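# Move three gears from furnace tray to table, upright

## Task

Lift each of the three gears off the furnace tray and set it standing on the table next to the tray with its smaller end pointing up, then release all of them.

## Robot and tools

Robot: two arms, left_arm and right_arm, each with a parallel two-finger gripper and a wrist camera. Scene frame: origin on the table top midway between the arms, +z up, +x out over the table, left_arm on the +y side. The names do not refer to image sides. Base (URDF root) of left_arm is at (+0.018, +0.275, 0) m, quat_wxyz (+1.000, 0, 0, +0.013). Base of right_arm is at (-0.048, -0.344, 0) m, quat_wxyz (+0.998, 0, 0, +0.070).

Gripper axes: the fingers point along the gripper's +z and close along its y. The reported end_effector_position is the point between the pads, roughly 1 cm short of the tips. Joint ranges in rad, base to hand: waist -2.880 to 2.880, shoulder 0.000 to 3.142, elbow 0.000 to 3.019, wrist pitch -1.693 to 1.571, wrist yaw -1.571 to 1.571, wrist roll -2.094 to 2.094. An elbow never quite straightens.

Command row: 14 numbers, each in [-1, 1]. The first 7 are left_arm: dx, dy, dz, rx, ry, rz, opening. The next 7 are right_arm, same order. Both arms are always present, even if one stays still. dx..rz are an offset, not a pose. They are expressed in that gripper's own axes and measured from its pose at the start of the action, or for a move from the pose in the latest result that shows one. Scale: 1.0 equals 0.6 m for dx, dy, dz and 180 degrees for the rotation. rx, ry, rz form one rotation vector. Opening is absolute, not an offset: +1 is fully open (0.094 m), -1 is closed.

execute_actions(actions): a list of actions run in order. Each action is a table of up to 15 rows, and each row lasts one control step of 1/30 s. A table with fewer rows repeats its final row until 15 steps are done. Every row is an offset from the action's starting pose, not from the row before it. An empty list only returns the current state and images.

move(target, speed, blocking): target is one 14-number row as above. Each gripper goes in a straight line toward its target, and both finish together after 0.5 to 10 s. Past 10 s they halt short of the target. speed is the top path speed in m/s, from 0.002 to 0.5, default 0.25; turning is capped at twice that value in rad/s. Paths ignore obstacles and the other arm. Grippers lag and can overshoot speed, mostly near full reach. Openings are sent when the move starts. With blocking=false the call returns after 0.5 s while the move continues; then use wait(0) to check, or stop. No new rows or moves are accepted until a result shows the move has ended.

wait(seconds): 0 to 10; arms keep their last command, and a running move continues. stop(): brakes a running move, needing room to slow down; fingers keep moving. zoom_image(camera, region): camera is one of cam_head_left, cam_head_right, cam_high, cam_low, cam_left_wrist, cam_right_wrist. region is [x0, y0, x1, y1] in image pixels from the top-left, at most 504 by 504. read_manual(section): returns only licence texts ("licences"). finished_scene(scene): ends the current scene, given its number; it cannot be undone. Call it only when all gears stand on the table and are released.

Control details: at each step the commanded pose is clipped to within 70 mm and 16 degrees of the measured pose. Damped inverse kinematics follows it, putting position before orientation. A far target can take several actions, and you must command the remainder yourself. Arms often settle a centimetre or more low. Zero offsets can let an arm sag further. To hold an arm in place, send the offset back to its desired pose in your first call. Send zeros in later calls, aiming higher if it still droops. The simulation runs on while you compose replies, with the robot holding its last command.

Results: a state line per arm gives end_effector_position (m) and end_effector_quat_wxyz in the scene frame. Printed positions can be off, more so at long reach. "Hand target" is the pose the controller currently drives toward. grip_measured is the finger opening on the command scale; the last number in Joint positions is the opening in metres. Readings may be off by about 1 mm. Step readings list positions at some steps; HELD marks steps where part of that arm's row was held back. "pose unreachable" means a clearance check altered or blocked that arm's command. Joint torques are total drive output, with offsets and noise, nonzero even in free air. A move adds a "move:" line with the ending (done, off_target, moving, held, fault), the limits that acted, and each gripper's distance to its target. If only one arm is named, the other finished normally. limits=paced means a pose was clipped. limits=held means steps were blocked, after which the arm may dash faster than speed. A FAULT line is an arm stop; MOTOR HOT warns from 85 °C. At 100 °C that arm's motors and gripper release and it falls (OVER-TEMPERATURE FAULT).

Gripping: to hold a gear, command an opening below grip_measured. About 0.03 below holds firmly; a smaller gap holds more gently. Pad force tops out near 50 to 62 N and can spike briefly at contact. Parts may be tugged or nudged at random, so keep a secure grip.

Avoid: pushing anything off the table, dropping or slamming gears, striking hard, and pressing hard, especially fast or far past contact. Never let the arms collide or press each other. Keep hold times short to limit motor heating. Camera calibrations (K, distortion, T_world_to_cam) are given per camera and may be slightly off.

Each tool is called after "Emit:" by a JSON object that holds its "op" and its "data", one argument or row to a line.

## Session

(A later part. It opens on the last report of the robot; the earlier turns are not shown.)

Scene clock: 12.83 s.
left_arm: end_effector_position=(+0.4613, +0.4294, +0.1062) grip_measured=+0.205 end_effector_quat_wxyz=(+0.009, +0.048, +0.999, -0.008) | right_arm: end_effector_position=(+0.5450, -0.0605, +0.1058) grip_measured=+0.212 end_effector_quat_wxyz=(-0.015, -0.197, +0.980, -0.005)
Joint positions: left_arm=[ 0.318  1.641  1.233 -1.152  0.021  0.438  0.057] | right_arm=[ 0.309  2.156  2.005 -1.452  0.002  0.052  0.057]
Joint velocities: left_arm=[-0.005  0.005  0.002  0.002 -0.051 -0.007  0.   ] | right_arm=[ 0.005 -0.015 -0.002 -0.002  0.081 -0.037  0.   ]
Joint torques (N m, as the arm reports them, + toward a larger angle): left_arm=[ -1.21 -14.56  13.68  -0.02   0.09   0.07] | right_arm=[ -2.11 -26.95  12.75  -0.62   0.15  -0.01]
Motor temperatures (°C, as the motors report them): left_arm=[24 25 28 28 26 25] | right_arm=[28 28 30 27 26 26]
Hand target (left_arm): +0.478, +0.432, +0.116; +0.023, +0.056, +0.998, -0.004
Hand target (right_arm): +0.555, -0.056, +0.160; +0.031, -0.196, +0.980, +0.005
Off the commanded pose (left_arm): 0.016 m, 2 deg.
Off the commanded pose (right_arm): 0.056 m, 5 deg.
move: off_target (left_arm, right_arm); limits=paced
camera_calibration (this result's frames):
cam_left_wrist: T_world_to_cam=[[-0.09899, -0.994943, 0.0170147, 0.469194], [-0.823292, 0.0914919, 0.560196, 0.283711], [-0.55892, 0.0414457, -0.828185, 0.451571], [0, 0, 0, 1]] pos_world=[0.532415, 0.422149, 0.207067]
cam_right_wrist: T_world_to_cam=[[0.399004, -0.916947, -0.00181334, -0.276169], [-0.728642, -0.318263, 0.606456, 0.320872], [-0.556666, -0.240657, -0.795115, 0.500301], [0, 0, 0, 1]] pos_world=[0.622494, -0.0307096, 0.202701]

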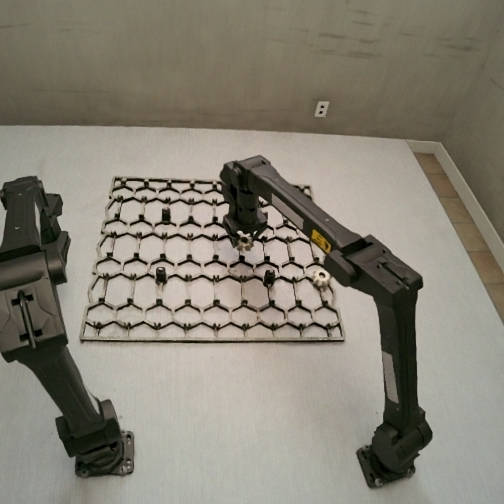

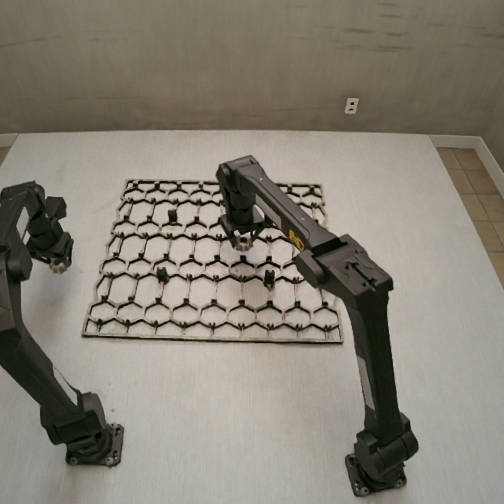

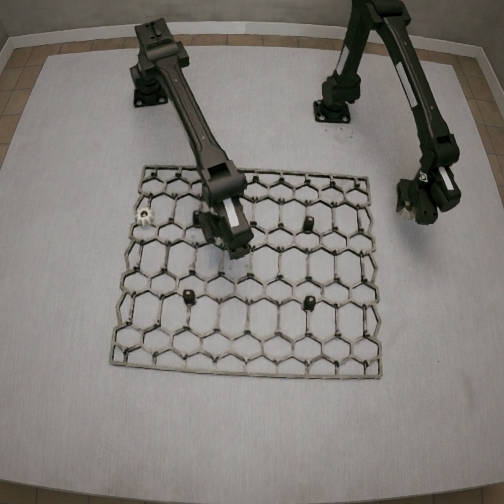

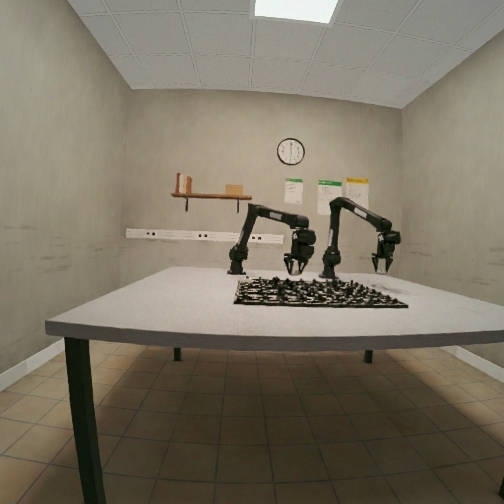

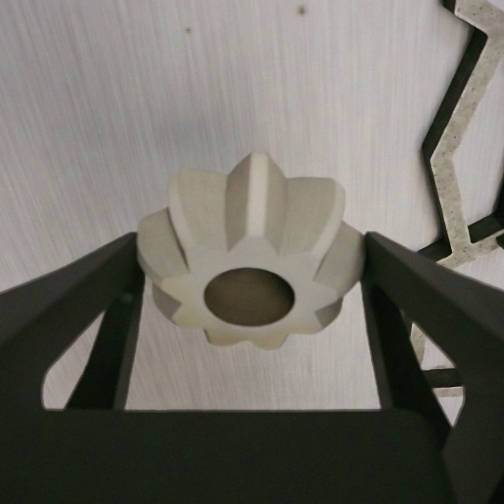

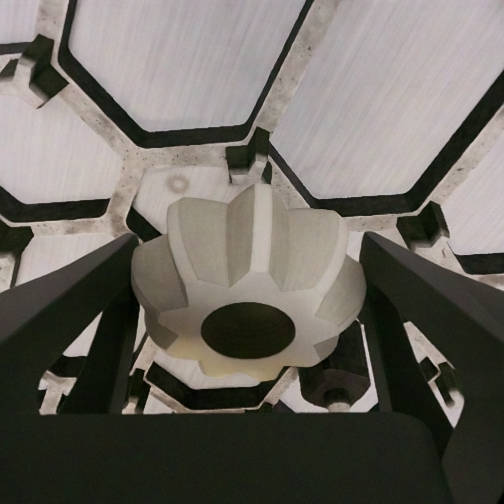

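Emit:
{"op": "move", "data": {
  "target": [0,0,0.14,0,0,0,0.1, 0.251,-0.636,-0.083,0,-0.02,0,0.1],
  "speed": 0.25
}}

Scene clock: 15.00 s.
left_arm: end_effector_position=(+0.4571, +0.4280, +0.0241) grip_measured=+0.205 end_effector_quat_wxyz=(+0.004, +0.048, +0.999, -0.010) | right_arm: end_effector_position=(+0.5100, -0.1845, +0.0510) grip_measured=+0.202 end_effector_quat_wxyz=(+0.000, -0.253, +0.967, +0.025)
Joint positions: left_arm=[ 0.318  1.744  1.124 -0.951  0.021  0.44   0.057] | right_arm=[ 0.126  1.97   1.548 -1.148 -0.05  -0.246  0.056]
Joint velocities: left_arm=[-0.005 -0.005 -0.022  0.012 -0.11  -0.007 -0.001] | right_arm=[-0.024 -0.005 -0.012  0.007  0.007 -0.081 -0.   ]
Joint torques (N m, as the arm reports them, + toward a larger angle): left_arm=[ -0.9  -15.54   9.27   0.86  -0.05   0.03] | right_arm=[-12.34 -22.54   6.74  -0.73   1.79   0.06]
Motor temperatures (°C, as the motors report them): left_arm=[24 25 28 28 26 25] | right_arm=[28 29 30 27 26 26]
Hand target (left_arm): +0.463, +0.429, +0.022; +0.009, +0.048, +0.999, -0.008
Hand target (right_arm): +0.520, -0.250, +0.074; +0.014, -0.196, +0.980, -0.002
Off the commanded pose (left_arm): 0.006 m, 1 deg.
Off the commanded pose (right_arm): 0.309 m, 7 deg; position clipped at the last step of the last action.
move: off_target (right_arm); limits=paced
camera_calibration (this result's frames):
cam_left_wrist: T_world_to_cam=[[-0.100306, -0.994719, 0.0217341, 0.469096], [-0.817287, 0.0948329, 0.568374, 0.322013], [-0.567434, 0.0392485, -0.822483, 0.386066], [0, 0, 0, 1]] pos_world=[0.529297, 0.420929, 0.124314]
cam_right_wrist: T_world_to_cam=[[0.501166, -0.863713, -0.0532202, -0.415664], [-0.695547, -0.438651, 0.569034, 0.251991], [-0.514827, -0.248164, -0.82059, 0.386024], [0, 0, 0, 1]] pos_world=[0.582324, -0.152681, 0.151254]

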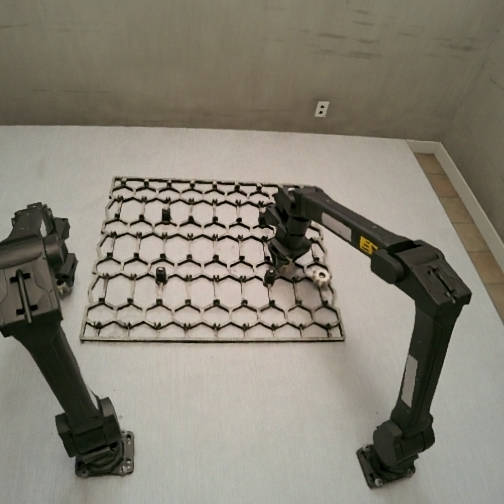

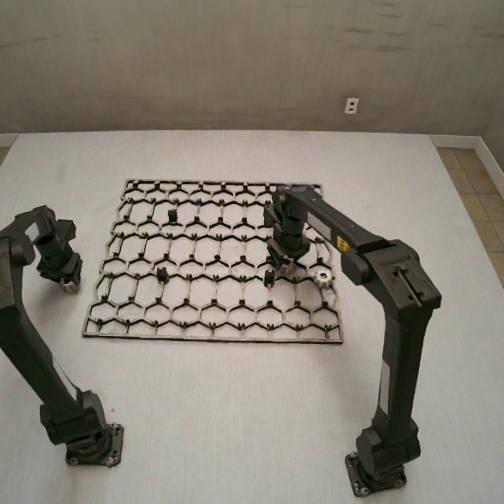

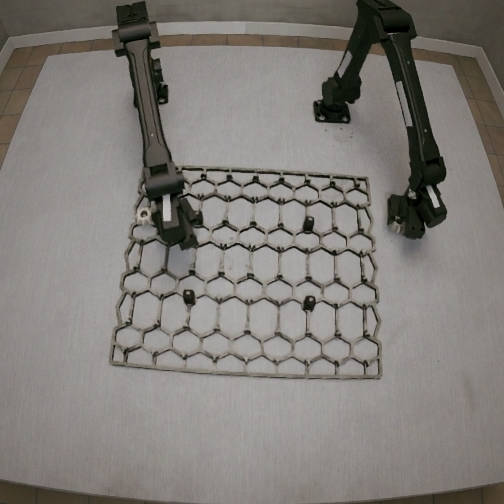

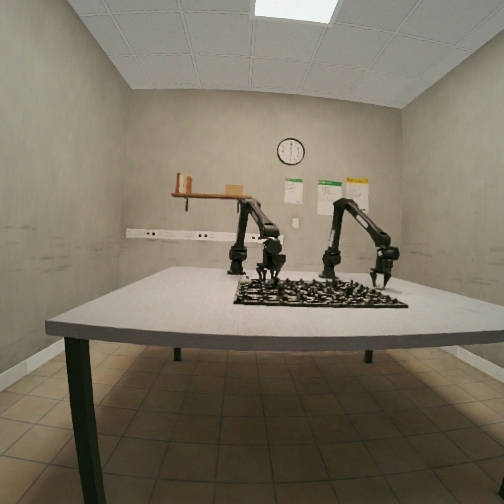

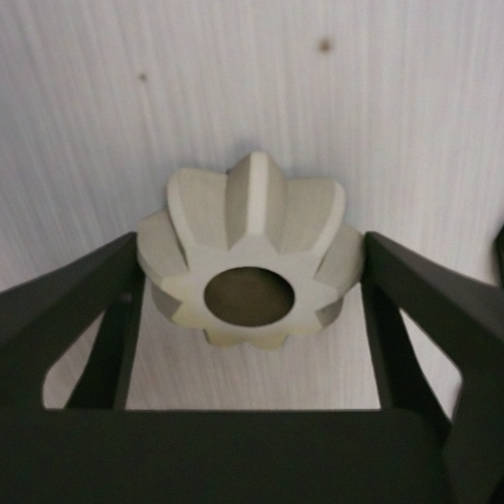

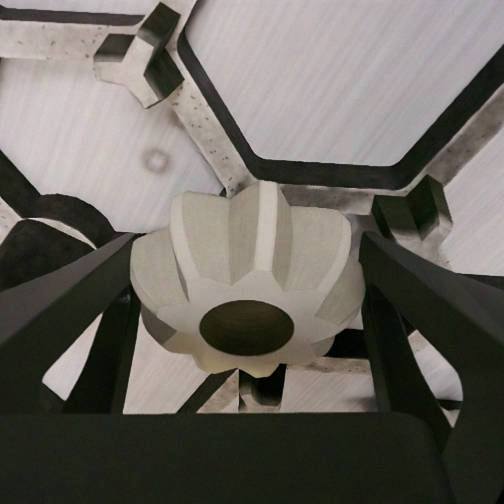

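Right arm sagged and snagged on the tray. Lift it well up; release left.

Emit:
{"op": "move", "data": {
  "target": [0,0,0,0,0,0,0.8, 0,0.02,-0.25,0,0,0,0.1],
  "speed": 0.15
}}

Scene clock: 17.07 s.
left_arm: end_effector_position=(+0.4568, +0.4278, +0.0239) grip_measured=+0.798 end_effector_quat_wxyz=(+0.004, +0.048, +0.999, -0.010) | right_arm: end_effector_position=(+0.4873, -0.1885, +0.1500) grip_measured=+0.203 end_effector_quat_wxyz=(-0.053, -0.253, +0.966, +0.026)
Joint positions: left_arm=[ 0.318  1.744  1.124 -0.951  0.021  0.44   0.084] | right_arm=[ 0.129  1.9    1.708 -1.484 -0.053 -0.247  0.057]
Joint velocities: left_arm=[ 0.005 -0.024 -0.002  0.007 -0.037 -0.007 -0.   ] | right_arm=[ 0.005 -0.005  0.002 -0.027 -0.037  0.051  0.001]
Joint torques (N m, as the arm reports them, + toward a larger angle): left_arm=[ -0.57 -16.22   8.37   0.16  -0.07   0.05] | right_arm=[ -2.12 -21.84  14.73  -0.61   0.08  -0.06]
Motor temperatures (°C, as the motors report them): left_arm=[24 25 28 28 26 25] | right_arm=[28 29 30 27 26 26]
Hand target (left_arm): +0.457, +0.428, +0.024; +0.004, +0.048, +0.999, -0.010
Hand target (right_arm): +0.503, -0.183, +0.202; +0.001, -0.253, +0.967, +0.026
Off the commanded pose (left_arm): 0.000 m, 0 deg.
Off the commanded pose (right_arm): 0.055 m, 6 deg.
move: off_target (right_arm); limits=paced
camera_calibration (this result's frames):
cam_left_wrist: T_world_to_cam=[[-0.100291, -0.994714, 0.0220615, 0.46893], [-0.816878, 0.0949789, 0.568937, 0.321622], [-0.568025, 0.0390375, -0.822085, 0.386036], [0, 0, 0, 1]] pos_world=[0.529033, 0.420834, 0.124027]
cam_right_wrist: T_world_to_cam=[[0.497671, -0.863428, -0.0825599, -0.396316], [-0.63087, -0.425656, 0.648707, 0.137129], [-0.595253, -0.270758, -0.756547, 0.479917], [0, 0, 0, 1]] pos_world=[0.569418, -0.15388, 0.241404]

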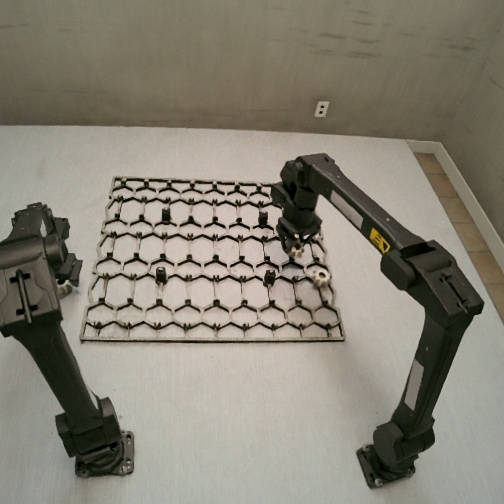

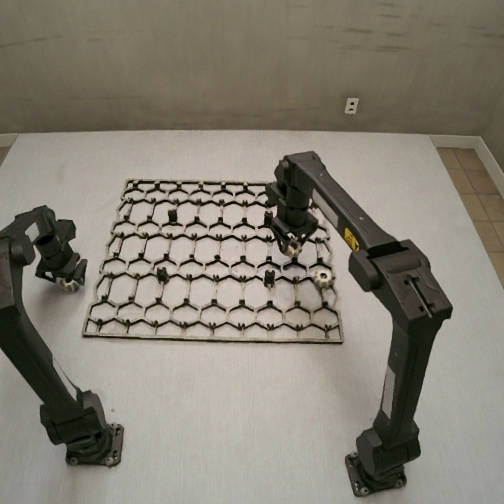

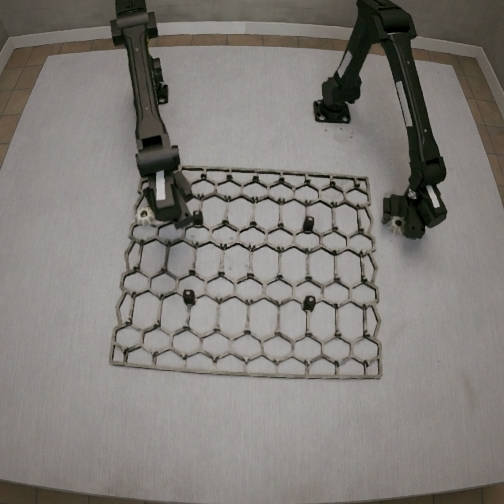

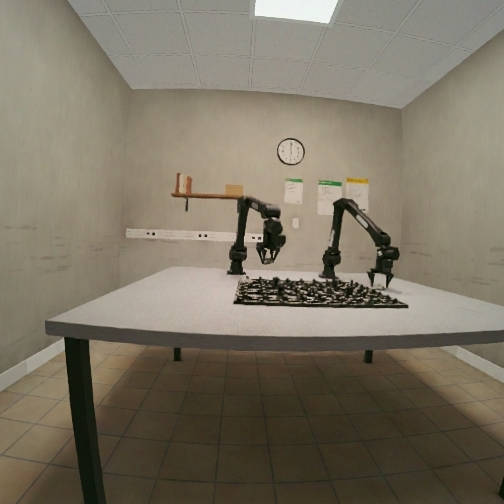

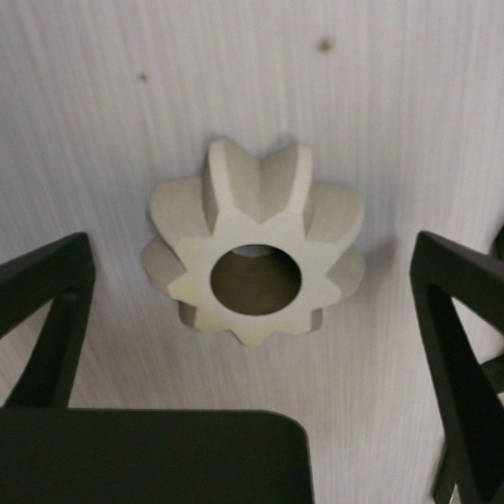

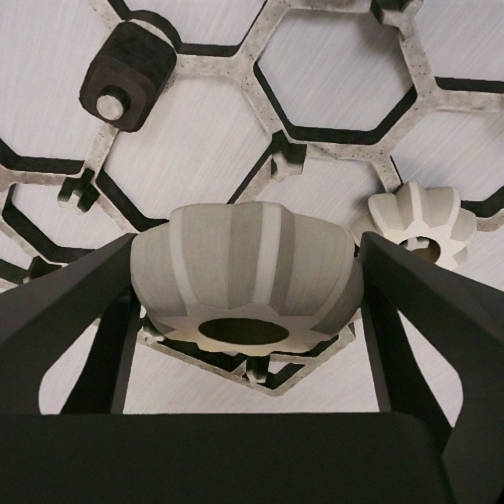

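Emit:
{"op": "move", "data": {
  "target": [0,0,-0.2,0,0,0,0.8, 0.123,-0.467,-0.167,0,0.09,0,0.1],
  "speed": 0.2
}}

Scene clock: 19.40 s.
left_arm: end_effector_position=(+0.4445, +0.4234, +0.1247) grip_measured=+0.798 end_effector_quat_wxyz=(-0.015, +0.048, +0.999, -0.018) | right_arm: end_effector_position=(+0.5532, -0.4687, +0.2042) grip_measured=+0.203 end_effector_quat_wxyz=(-0.078, -0.267, +0.958, -0.065)
Joint positions: left_arm=[ 0.318  1.61   1.247 -1.248  0.021  0.44   0.084] | right_arm=[-0.291  2.039  2.061 -1.684  0.182 -0.687  0.057]
Joint velocities: left_arm=[ 0.005 -0.015 -0.017 -0.017 -0.022  0.007 -0.001] | right_arm=[ 0.005 -0.005  0.017  0.002  0.022  0.037 -0.001]
Joint torques (N m, as the arm reports them, + toward a larger angle): left_arm=[ -0.13 -16.91  13.13  -0.48  -0.06   0.04] | right_arm=[ -3.58 -20.26  15.21  -1.01   0.24  -0.21]
Motor temperatures (°C, as the motors report them): left_arm=[24 26 28 28 26 25] | right_arm=[28 29 31 27 26 26]
Hand target (left_arm): +0.454, +0.429, +0.144; +0.004, +0.048, +0.999, -0.010
Hand target (right_arm): +0.567, -0.471, +0.234; -0.049, -0.270, +0.958, -0.081
Off the commanded pose (left_arm): 0.023 m, 2 deg.
Off the commanded pose (right_arm): 0.035 m, 14 deg.
joint sent to its limit (right arm) — the command would take joint 4 (wrist pitch) past its lower limit, so that joint was sent only as far as its limit.
move: off_target (left_arm, right_arm)
camera_calibration (this result's frames):
cam_left_wrist: T_world_to_cam=[[-0.0991345, -0.994301, 0.0392265, 0.458276], [-0.794867, 0.102843, 0.598005, 0.23789], [-0.598631, 0.0281031, -0.800532, 0.477669], [0, 0, 0, 1]] pos_world=[0.520469, 0.417775, 0.222153]
cam_right_wrist: T_world_to_cam=[[0.532668, -0.843036, 0.0745305, -0.708478], [-0.612878, -0.32351, 0.720917, 0.0474617], [-0.583648, -0.429688, -0.689002, 0.389543], [0, 0, 0, 1]] pos_world=[0.633828, -0.414536, 0.286983]

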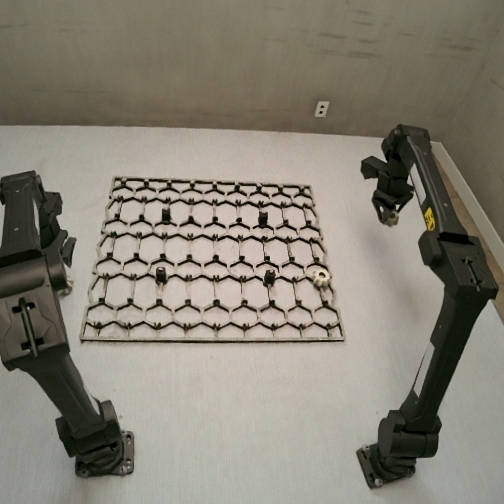

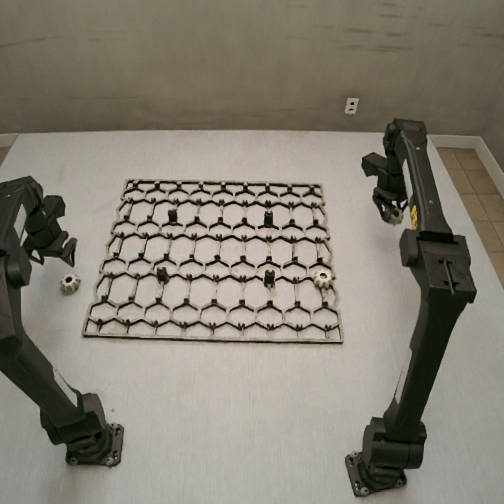

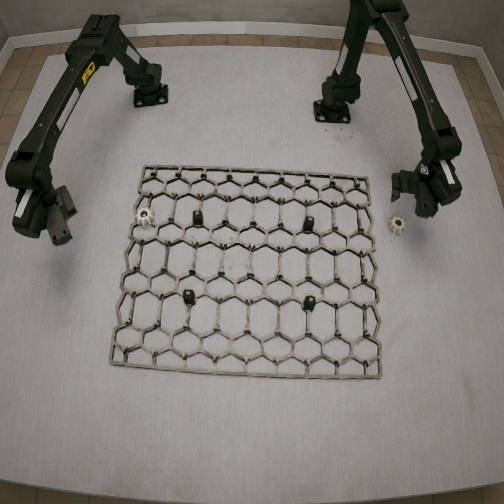

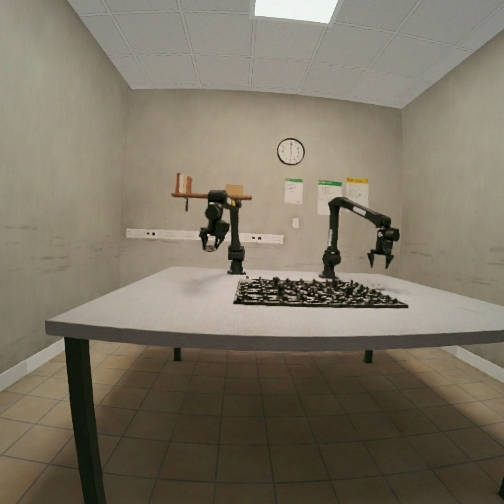

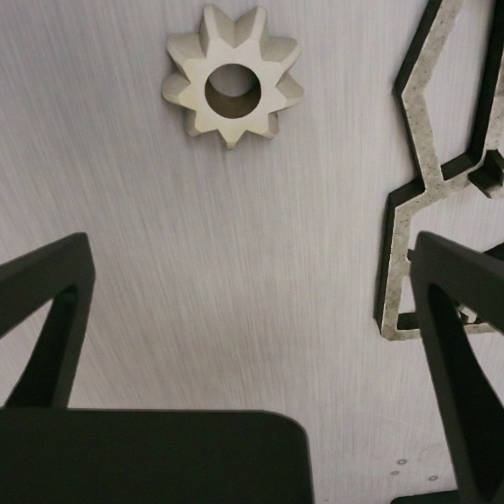

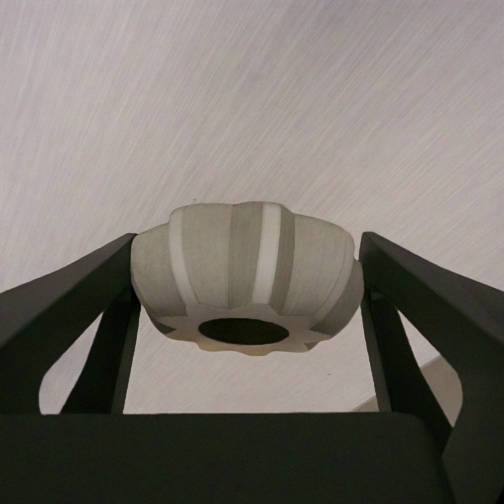

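Emit:
{"op": "move", "data": {
  "target": [0,0,-0.03,0,0,0,0.8, 0.037,0.063,0.212,-0.09,0.06,0.232,0.1],
  "speed": 0.2
}}

Scene clock: 22.20 s.
left_arm: end_effector_position=(+0.4365, +0.4206, +0.1252) grip_measured=+0.798 end_effector_quat_wxyz=(-0.031, +0.048, +0.998, -0.024) | right_arm: end_effector_position=(+0.5004, -0.4609, +0.0767) grip_measured=+0.204 end_effector_quat_wxyz=(-0.179, +0.098, +0.979, +0.018)
Joint positions: left_arm=[ 0.318  1.61   1.247 -1.283  0.021  0.44   0.084] | right_arm=[-0.347  2.133  1.846 -1.645  0.003 -0.008  0.057]
Joint velocities: left_arm=[-0.015 -0.005  0.012  0.002  0.022  0.051 -0.001] | right_arm=[ 0.005 -0.005 -0.012 -0.007  0.007 -0.007 -0.   ]
Joint torques (N m, as the arm reports them, + toward a larger angle): left_arm=[ -0.51 -16.47  12.34  -0.66  -0.03   0.03] | right_arm=[ -3.75 -20.34   8.21  -0.63  -0.08   0.03]
Motor temperatures (°C, as the motors report them): left_arm=[24 26 28 28 26 25] | right_arm=[28 29 31 27 26 26]
Hand target (left_arm): +0.444, +0.424, +0.143; -0.015, +0.048, +0.999, -0.018
Hand target (right_arm): +0.500, -0.468, +0.080; -0.174, +0.111, +0.978, +0.020
Off the commanded pose (left_arm): 0.020 m, 2 deg.
Off the commanded pose (right_arm): 0.009 m, 2 deg.
move: off_target (left_arm)
camera_calibration (this result's frames):
cam_left_wrist: T_world_to_cam=[[-0.0976097, -0.993756, 0.054053, 0.45186], [-0.774916, 0.10997, 0.622424, 0.216743], [-0.624482, 0.018868, -0.780812, 0.486047], [0, 0, 0, 1]] pos_world=[0.515591, 0.416032, 0.220181]
cam_right_wrist: T_world_to_cam=[[-0.186689, -0.982374, -0.00943924, -0.362121], [-0.547342, 0.0960276, 0.831382, 0.261623], [-0.815821, 0.160376, -0.555621, 0.652085], [0, 0, 0, 1]] pos_world=[0.607578, -0.48544, 0.141385]

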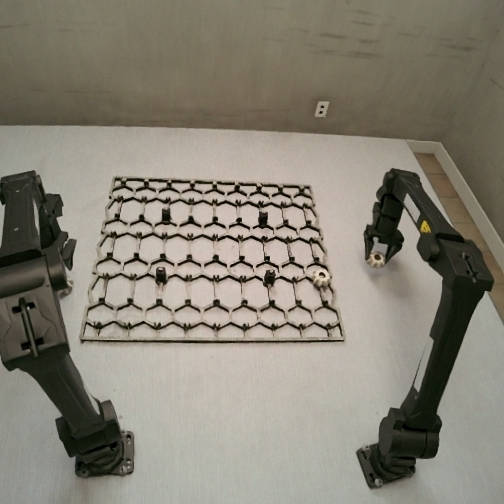

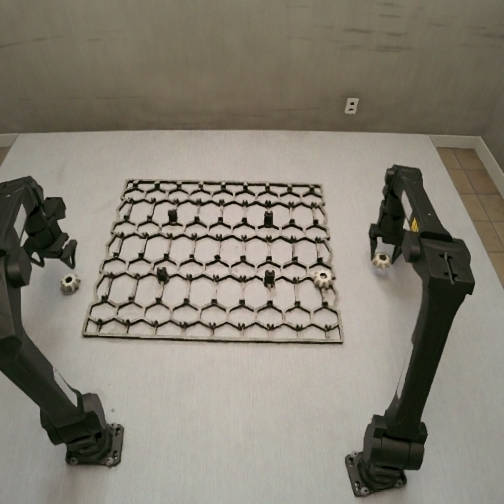

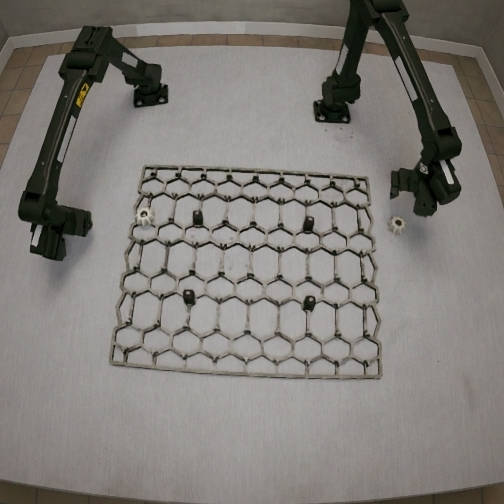

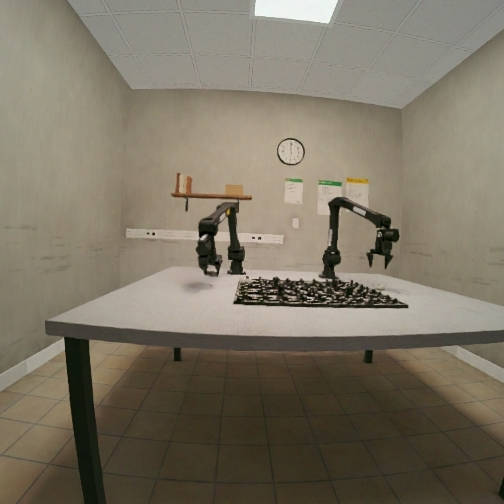

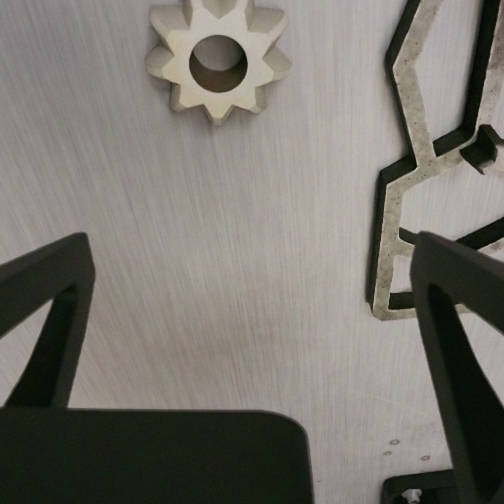

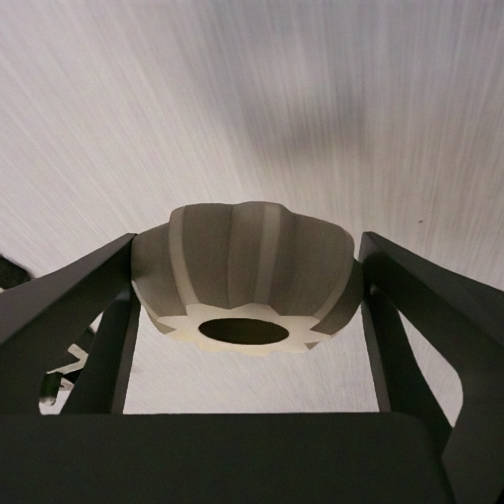

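Emit:
{"op": "move", "data": {
  "target": [0,0,-0.04,0,0,0,0.8, -0.027,0,0.07,0,0,0,0.1],
  "speed": 0.08
}}

Emit:
{"op": "zoom_image", "data": {
  "camera": "cam_head_right",
  "region": [320, 200, 460, 310]
}}

Scene clock: 23.20 s.
left_arm: end_effector_position=(+0.4260, +0.4168, +0.1275) grip_measured=+0.798 end_effector_quat_wxyz=(-0.053, +0.048, +0.997, -0.033) | right_arm: end_effector_position=(+0.4991, -0.4607, +0.0288) grip_measured=+0.204 end_effector_quat_wxyz=(-0.183, +0.099, +0.978, +0.018)
Joint positions: left_arm=[ 0.318  1.61   1.25  -1.333  0.021  0.44   0.084] | right_arm=[-0.347  2.181  1.795 -1.555  0.003 -0.006  0.057]
Joint velocities: left_arm=[-0.015 -0.005  0.037  0.007 -0.095 -0.037 -0.002] | right_arm=[ 0.015  0.005 -0.007  0.002  0.022 -0.022 -0.001]
Joint torques (N m, as the arm reports them, + toward a larger angle): left_arm=[ -0.84 -16.73  13.11  -0.68  -0.05   0.06] | right_arm=[ -3.16 -20.08   7.54  -0.61   0.06  -0.14]
Motor temperatures (°C, as the motors report them): left_arm=[24 26 28 28 26 25] | right_arm=[28 29 31 27 26 26]
Hand target (left_arm): +0.437, +0.421, +0.149; -0.031, +0.048, +0.998, -0.024
Hand target (right_arm): +0.501, -0.461, +0.032; -0.179, +0.098, +0.979, +0.018
Off the commanded pose (left_arm): 0.025 m, 3 deg.
Off the commanded pose (right_arm): 0.003 m, 1 deg.
move: off_target (left_arm)
camera_calibration (this result's frames):
cam_left_wrist: T_world_to_cam=[[-0.0947538, -0.992736, 0.0741479, 0.442778], [-0.746471, 0.120132, 0.654484, 0.187172], [-0.658638, 0.00666568, -0.752431, 0.497332], [0, 0, 0, 1]] pos_world=[0.509235, 0.413761, 0.218876]
cam_right_wrist: T_world_to_cam=[[-0.188176, -0.982093, -0.00907467, -0.361687], [-0.539332, 0.0956089, 0.836648, 0.296334], [-0.820799, 0.162331, -0.547665, 0.627652], [0, 0, 0, 1]] pos_world=[0.606938, -0.48543, 0.0925342]

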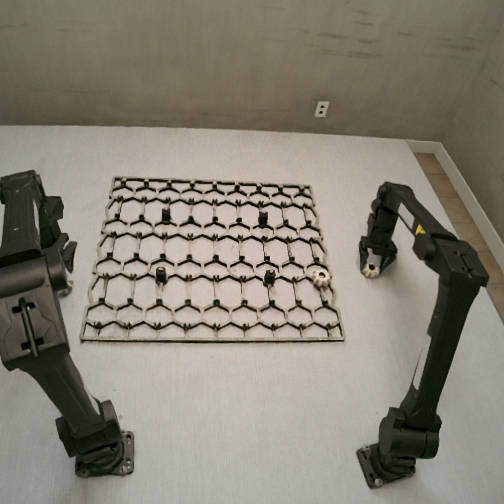

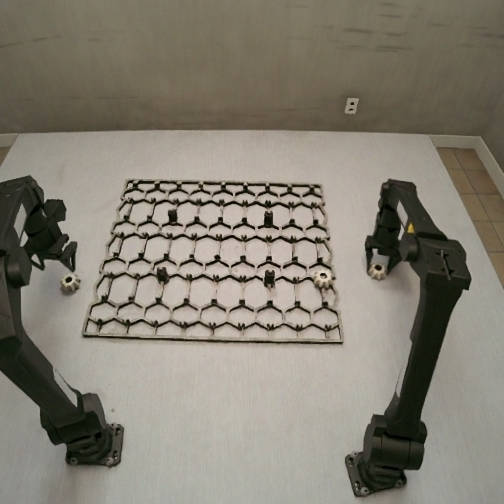

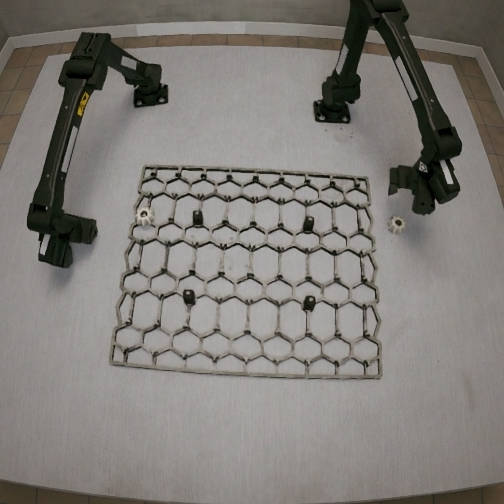

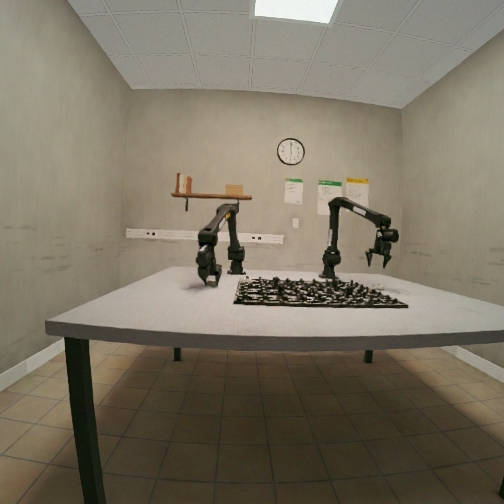

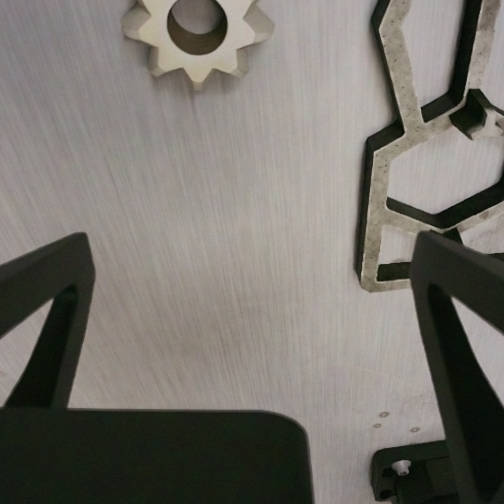

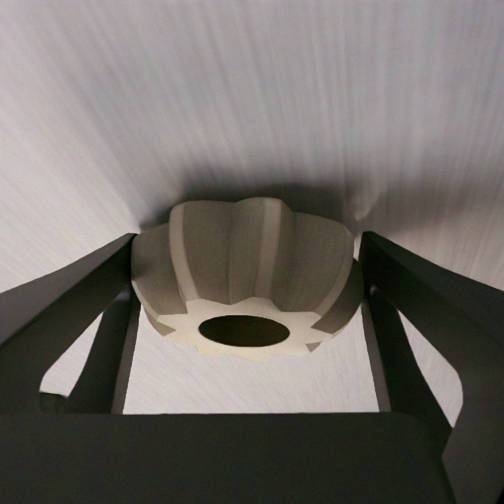

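Region (320, 200, 460, 310) of cam_head_right's 504x504 image, scaled by 3.600, with more detail than that image has; it fills the top 396 rows of this view, and the rest is white.

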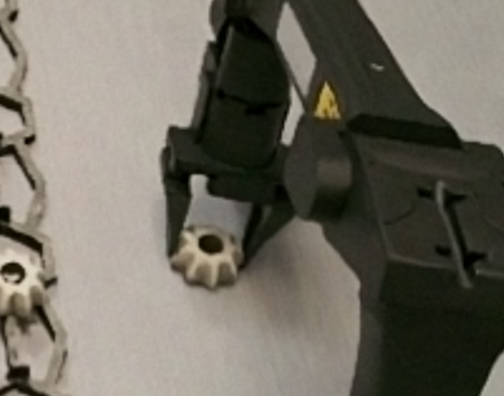

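Emit:
{"op": "move", "data": {
  "target": [0,0,-0.04,0,0,0,0.8, 0,0,0,0,0,0,0.8]
}}

Emit:
{"op": "move", "data": {
  "target": [0,0,0,0,0,0,0.8, 0.07,0,-0.19,0,-0.115,0,0.8],
  "speed": 0.2
}}

Scene clock: 24.13 s.
left_arm: end_effector_position=(+0.4170, +0.4136, +0.1318) grip_measured=+0.798 end_effector_quat_wxyz=(-0.073, +0.047, +0.995, -0.041) | right_arm: end_effector_position=(+0.4991, -0.4607, +0.0288) grip_measured=+0.798 end_effector_quat_wxyz=(-0.183, +0.099, +0.978, +0.018)
Joint positions: left_arm=[ 0.318  1.61   1.257 -1.384  0.021  0.44   0.084] | right_arm=[-0.347  2.181  1.795 -1.555  0.003 -0.006  0.084]
Joint velocities: left_arm=[ 0.005 -0.005 -0.022  0.007 -0.007  0.051 -0.   ] | right_arm=[ 0.005 -0.005  0.012 -0.012 -0.022  0.007  0.   ]
Joint torques (N m, as the arm reports them, + toward a larger angle): left_arm=[ -0.48 -16.71  13.15  -0.85  -0.06   0.02] | right_arm=[ -3.11 -19.88   7.86  -0.64   0.04  -0.14]
Motor temperatures (°C, as the motors report them): left_arm=[24 26 28 28 26 25] | right_arm=[28 29 31 27 26 26]
Hand target (left_arm): +0.428, +0.418, +0.151; -0.053, +0.048, +0.997, -0.033
Hand target (right_arm): +0.499, -0.461, +0.029; -0.183, +0.099, +0.978, +0.018
Off the commanded pose (left_arm): 0.023 m, 2 deg.
Off the commanded pose (right_arm): 0.000 m, 0 deg.
move: off_target (left_arm)
camera_calibration (this result's frames):
cam_left_wrist: T_world_to_cam=[[-0.0913745, -0.991528, 0.0923168, 0.434153], [-0.719331, 0.129828, 0.682428, 0.159098], [-0.688632, -0.00404981, -0.7251, 0.508031], [0, 0, 0, 1]] pos_world=[0.503961, 0.411877, 0.219721]
cam_right_wrist: T_world_to_cam=[[-0.188176, -0.982093, -0.00907467, -0.361687], [-0.539332, 0.0956089, 0.836648, 0.296334], [-0.820799, 0.162331, -0.547665, 0.627652], [0, 0, 0, 1]] pos_world=[0.606938, -0.48543, 0.0925342]

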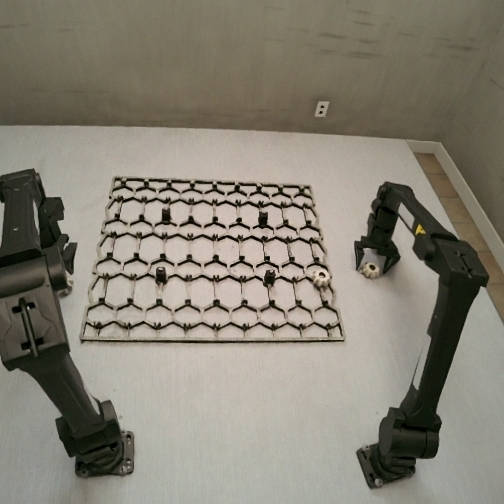

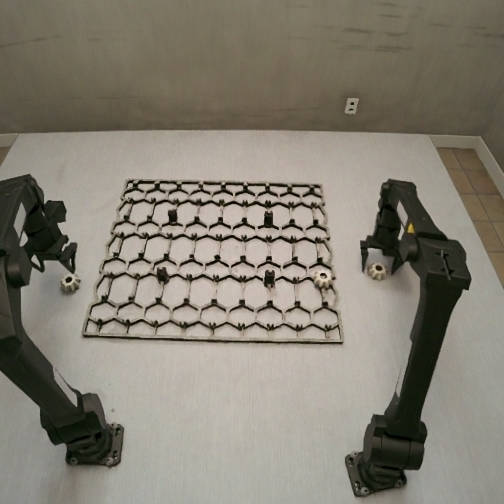

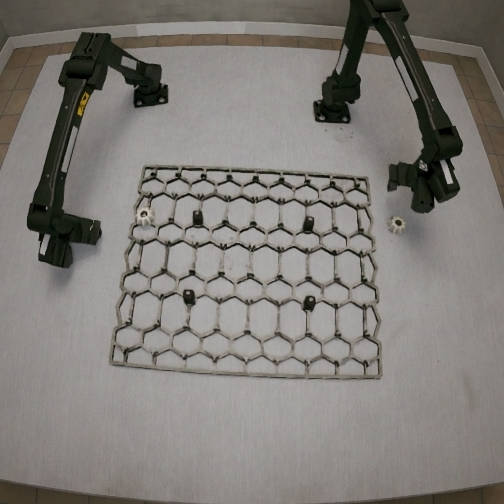

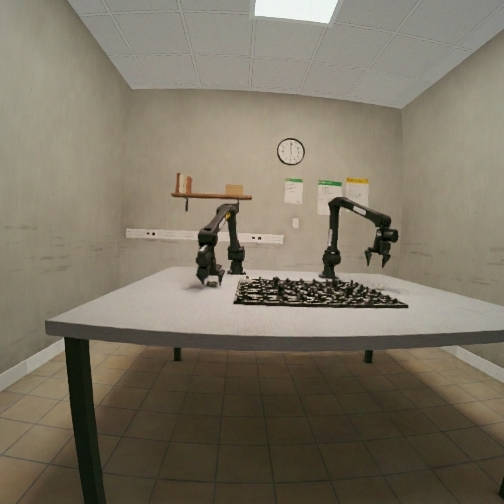

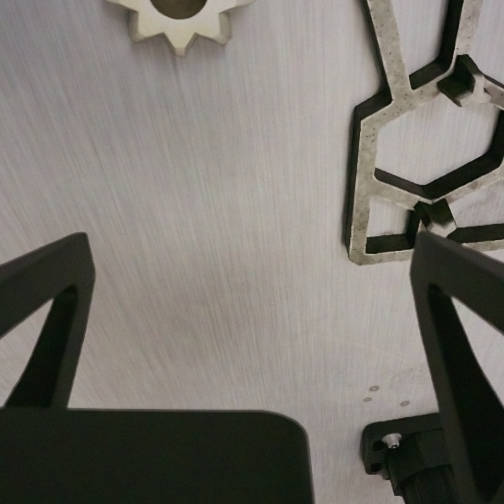

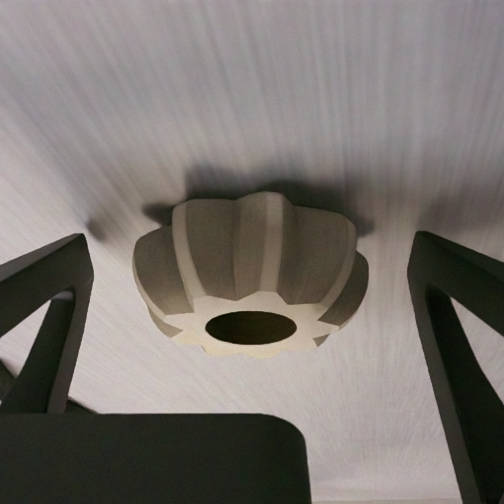

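Scene clock: 25.43 s.
left_arm: end_effector_position=(+0.4170, +0.4136, +0.1318) grip_measured=+0.798 end_effector_quat_wxyz=(-0.073, +0.047, +0.995, -0.041) | right_arm: end_effector_position=(+0.5021, -0.4616, +0.1402) grip_measured=+0.798 end_effector_quat_wxyz=(-0.018, +0.101, +0.995, -0.000)
Joint positions: left_arm=[ 0.318  1.61   1.257 -1.384  0.021  0.44   0.084] | right_arm=[-0.347  1.872  1.645 -1.38   0.005 -0.006  0.084]
Joint velocities: left_arm=[ 0.015  0.005 -0.037 -0.007  0.007  0.022 -0.001] | right_arm=[-0.005 -0.005 -0.022  0.002 -0.022  0.081  0.001]
Joint torques (N m, as the arm reports them, + toward a larger angle): left_arm=[ -0.75 -15.     9.39  -0.15  -0.06   0.07] | right_arm=[ -4.15 -21.19   8.29   0.24  -0.04  -0.06]
Motor temperatures (°C, as the motors report them): left_arm=[24 26 28 28 26 25] | right_arm=[28 29 31 27 26 26]
Hand target (left_arm): +0.417, +0.414, +0.132; -0.073, +0.047, +0.995, -0.041
Hand target (right_arm): +0.502, -0.462, +0.151; -0.005, +0.101, +0.995, -0.000
Off the commanded pose (left_arm): 0.000 m, 0 deg.
Off the commanded pose (right_arm): 0.010 m, 2 deg.
move: done
camera_calibration (this result's frames):
cam_left_wrist: T_world_to_cam=[[-0.0913745, -0.991528, 0.0923168, 0.434153], [-0.719331, 0.129828, 0.682428, 0.159098], [-0.688632, -0.00404981, -0.7251, 0.508031], [0, 0, 0, 1]] pos_world=[0.503961, 0.411877, 0.219721]
cam_right_wrist: T_world_to_cam=[[-0.186198, -0.982512, -0.00104563, -0.363307], [-0.778261, 0.14684, 0.610531, 0.38015], [-0.599701, 0.114493, -0.791991, 0.592398], [0, 0, 0, 1]] pos_world=[0.58347, -0.4806, 0.236701]

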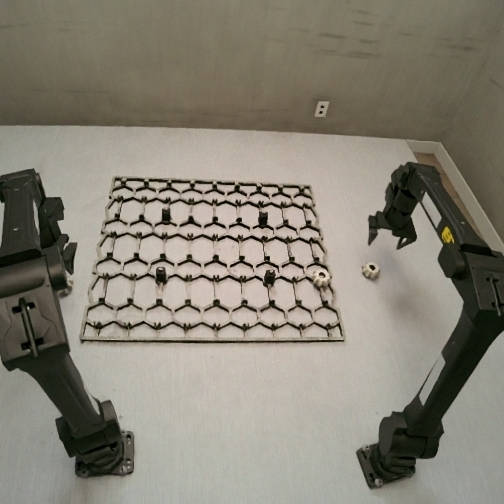

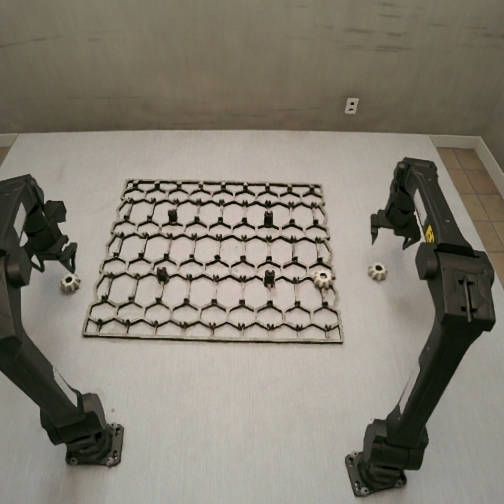

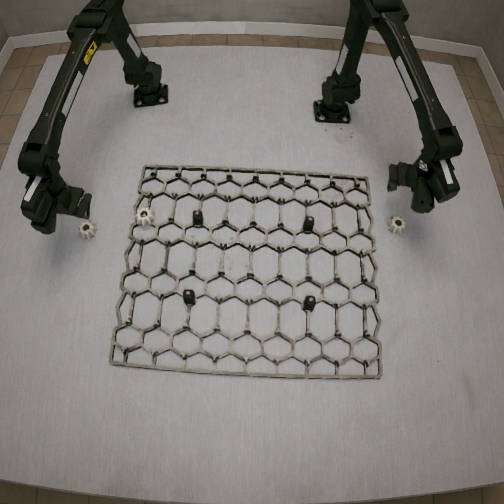

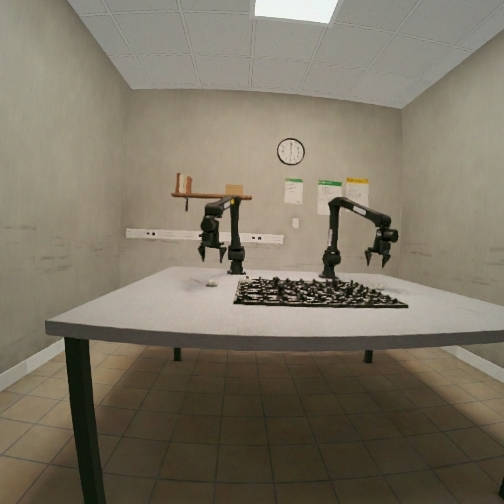

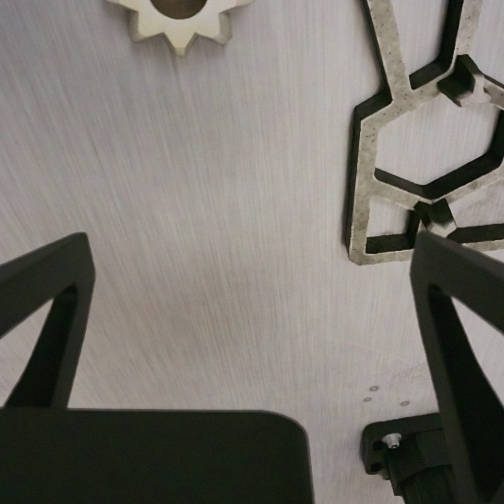

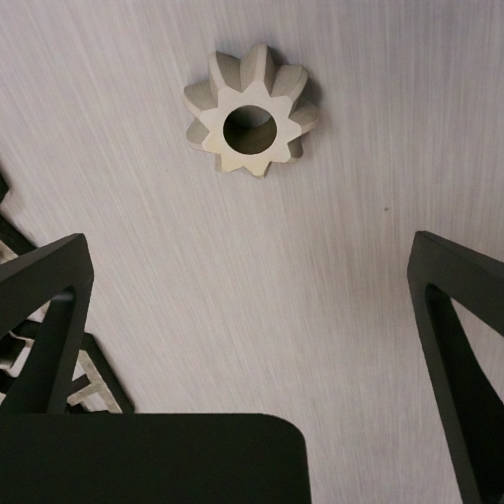

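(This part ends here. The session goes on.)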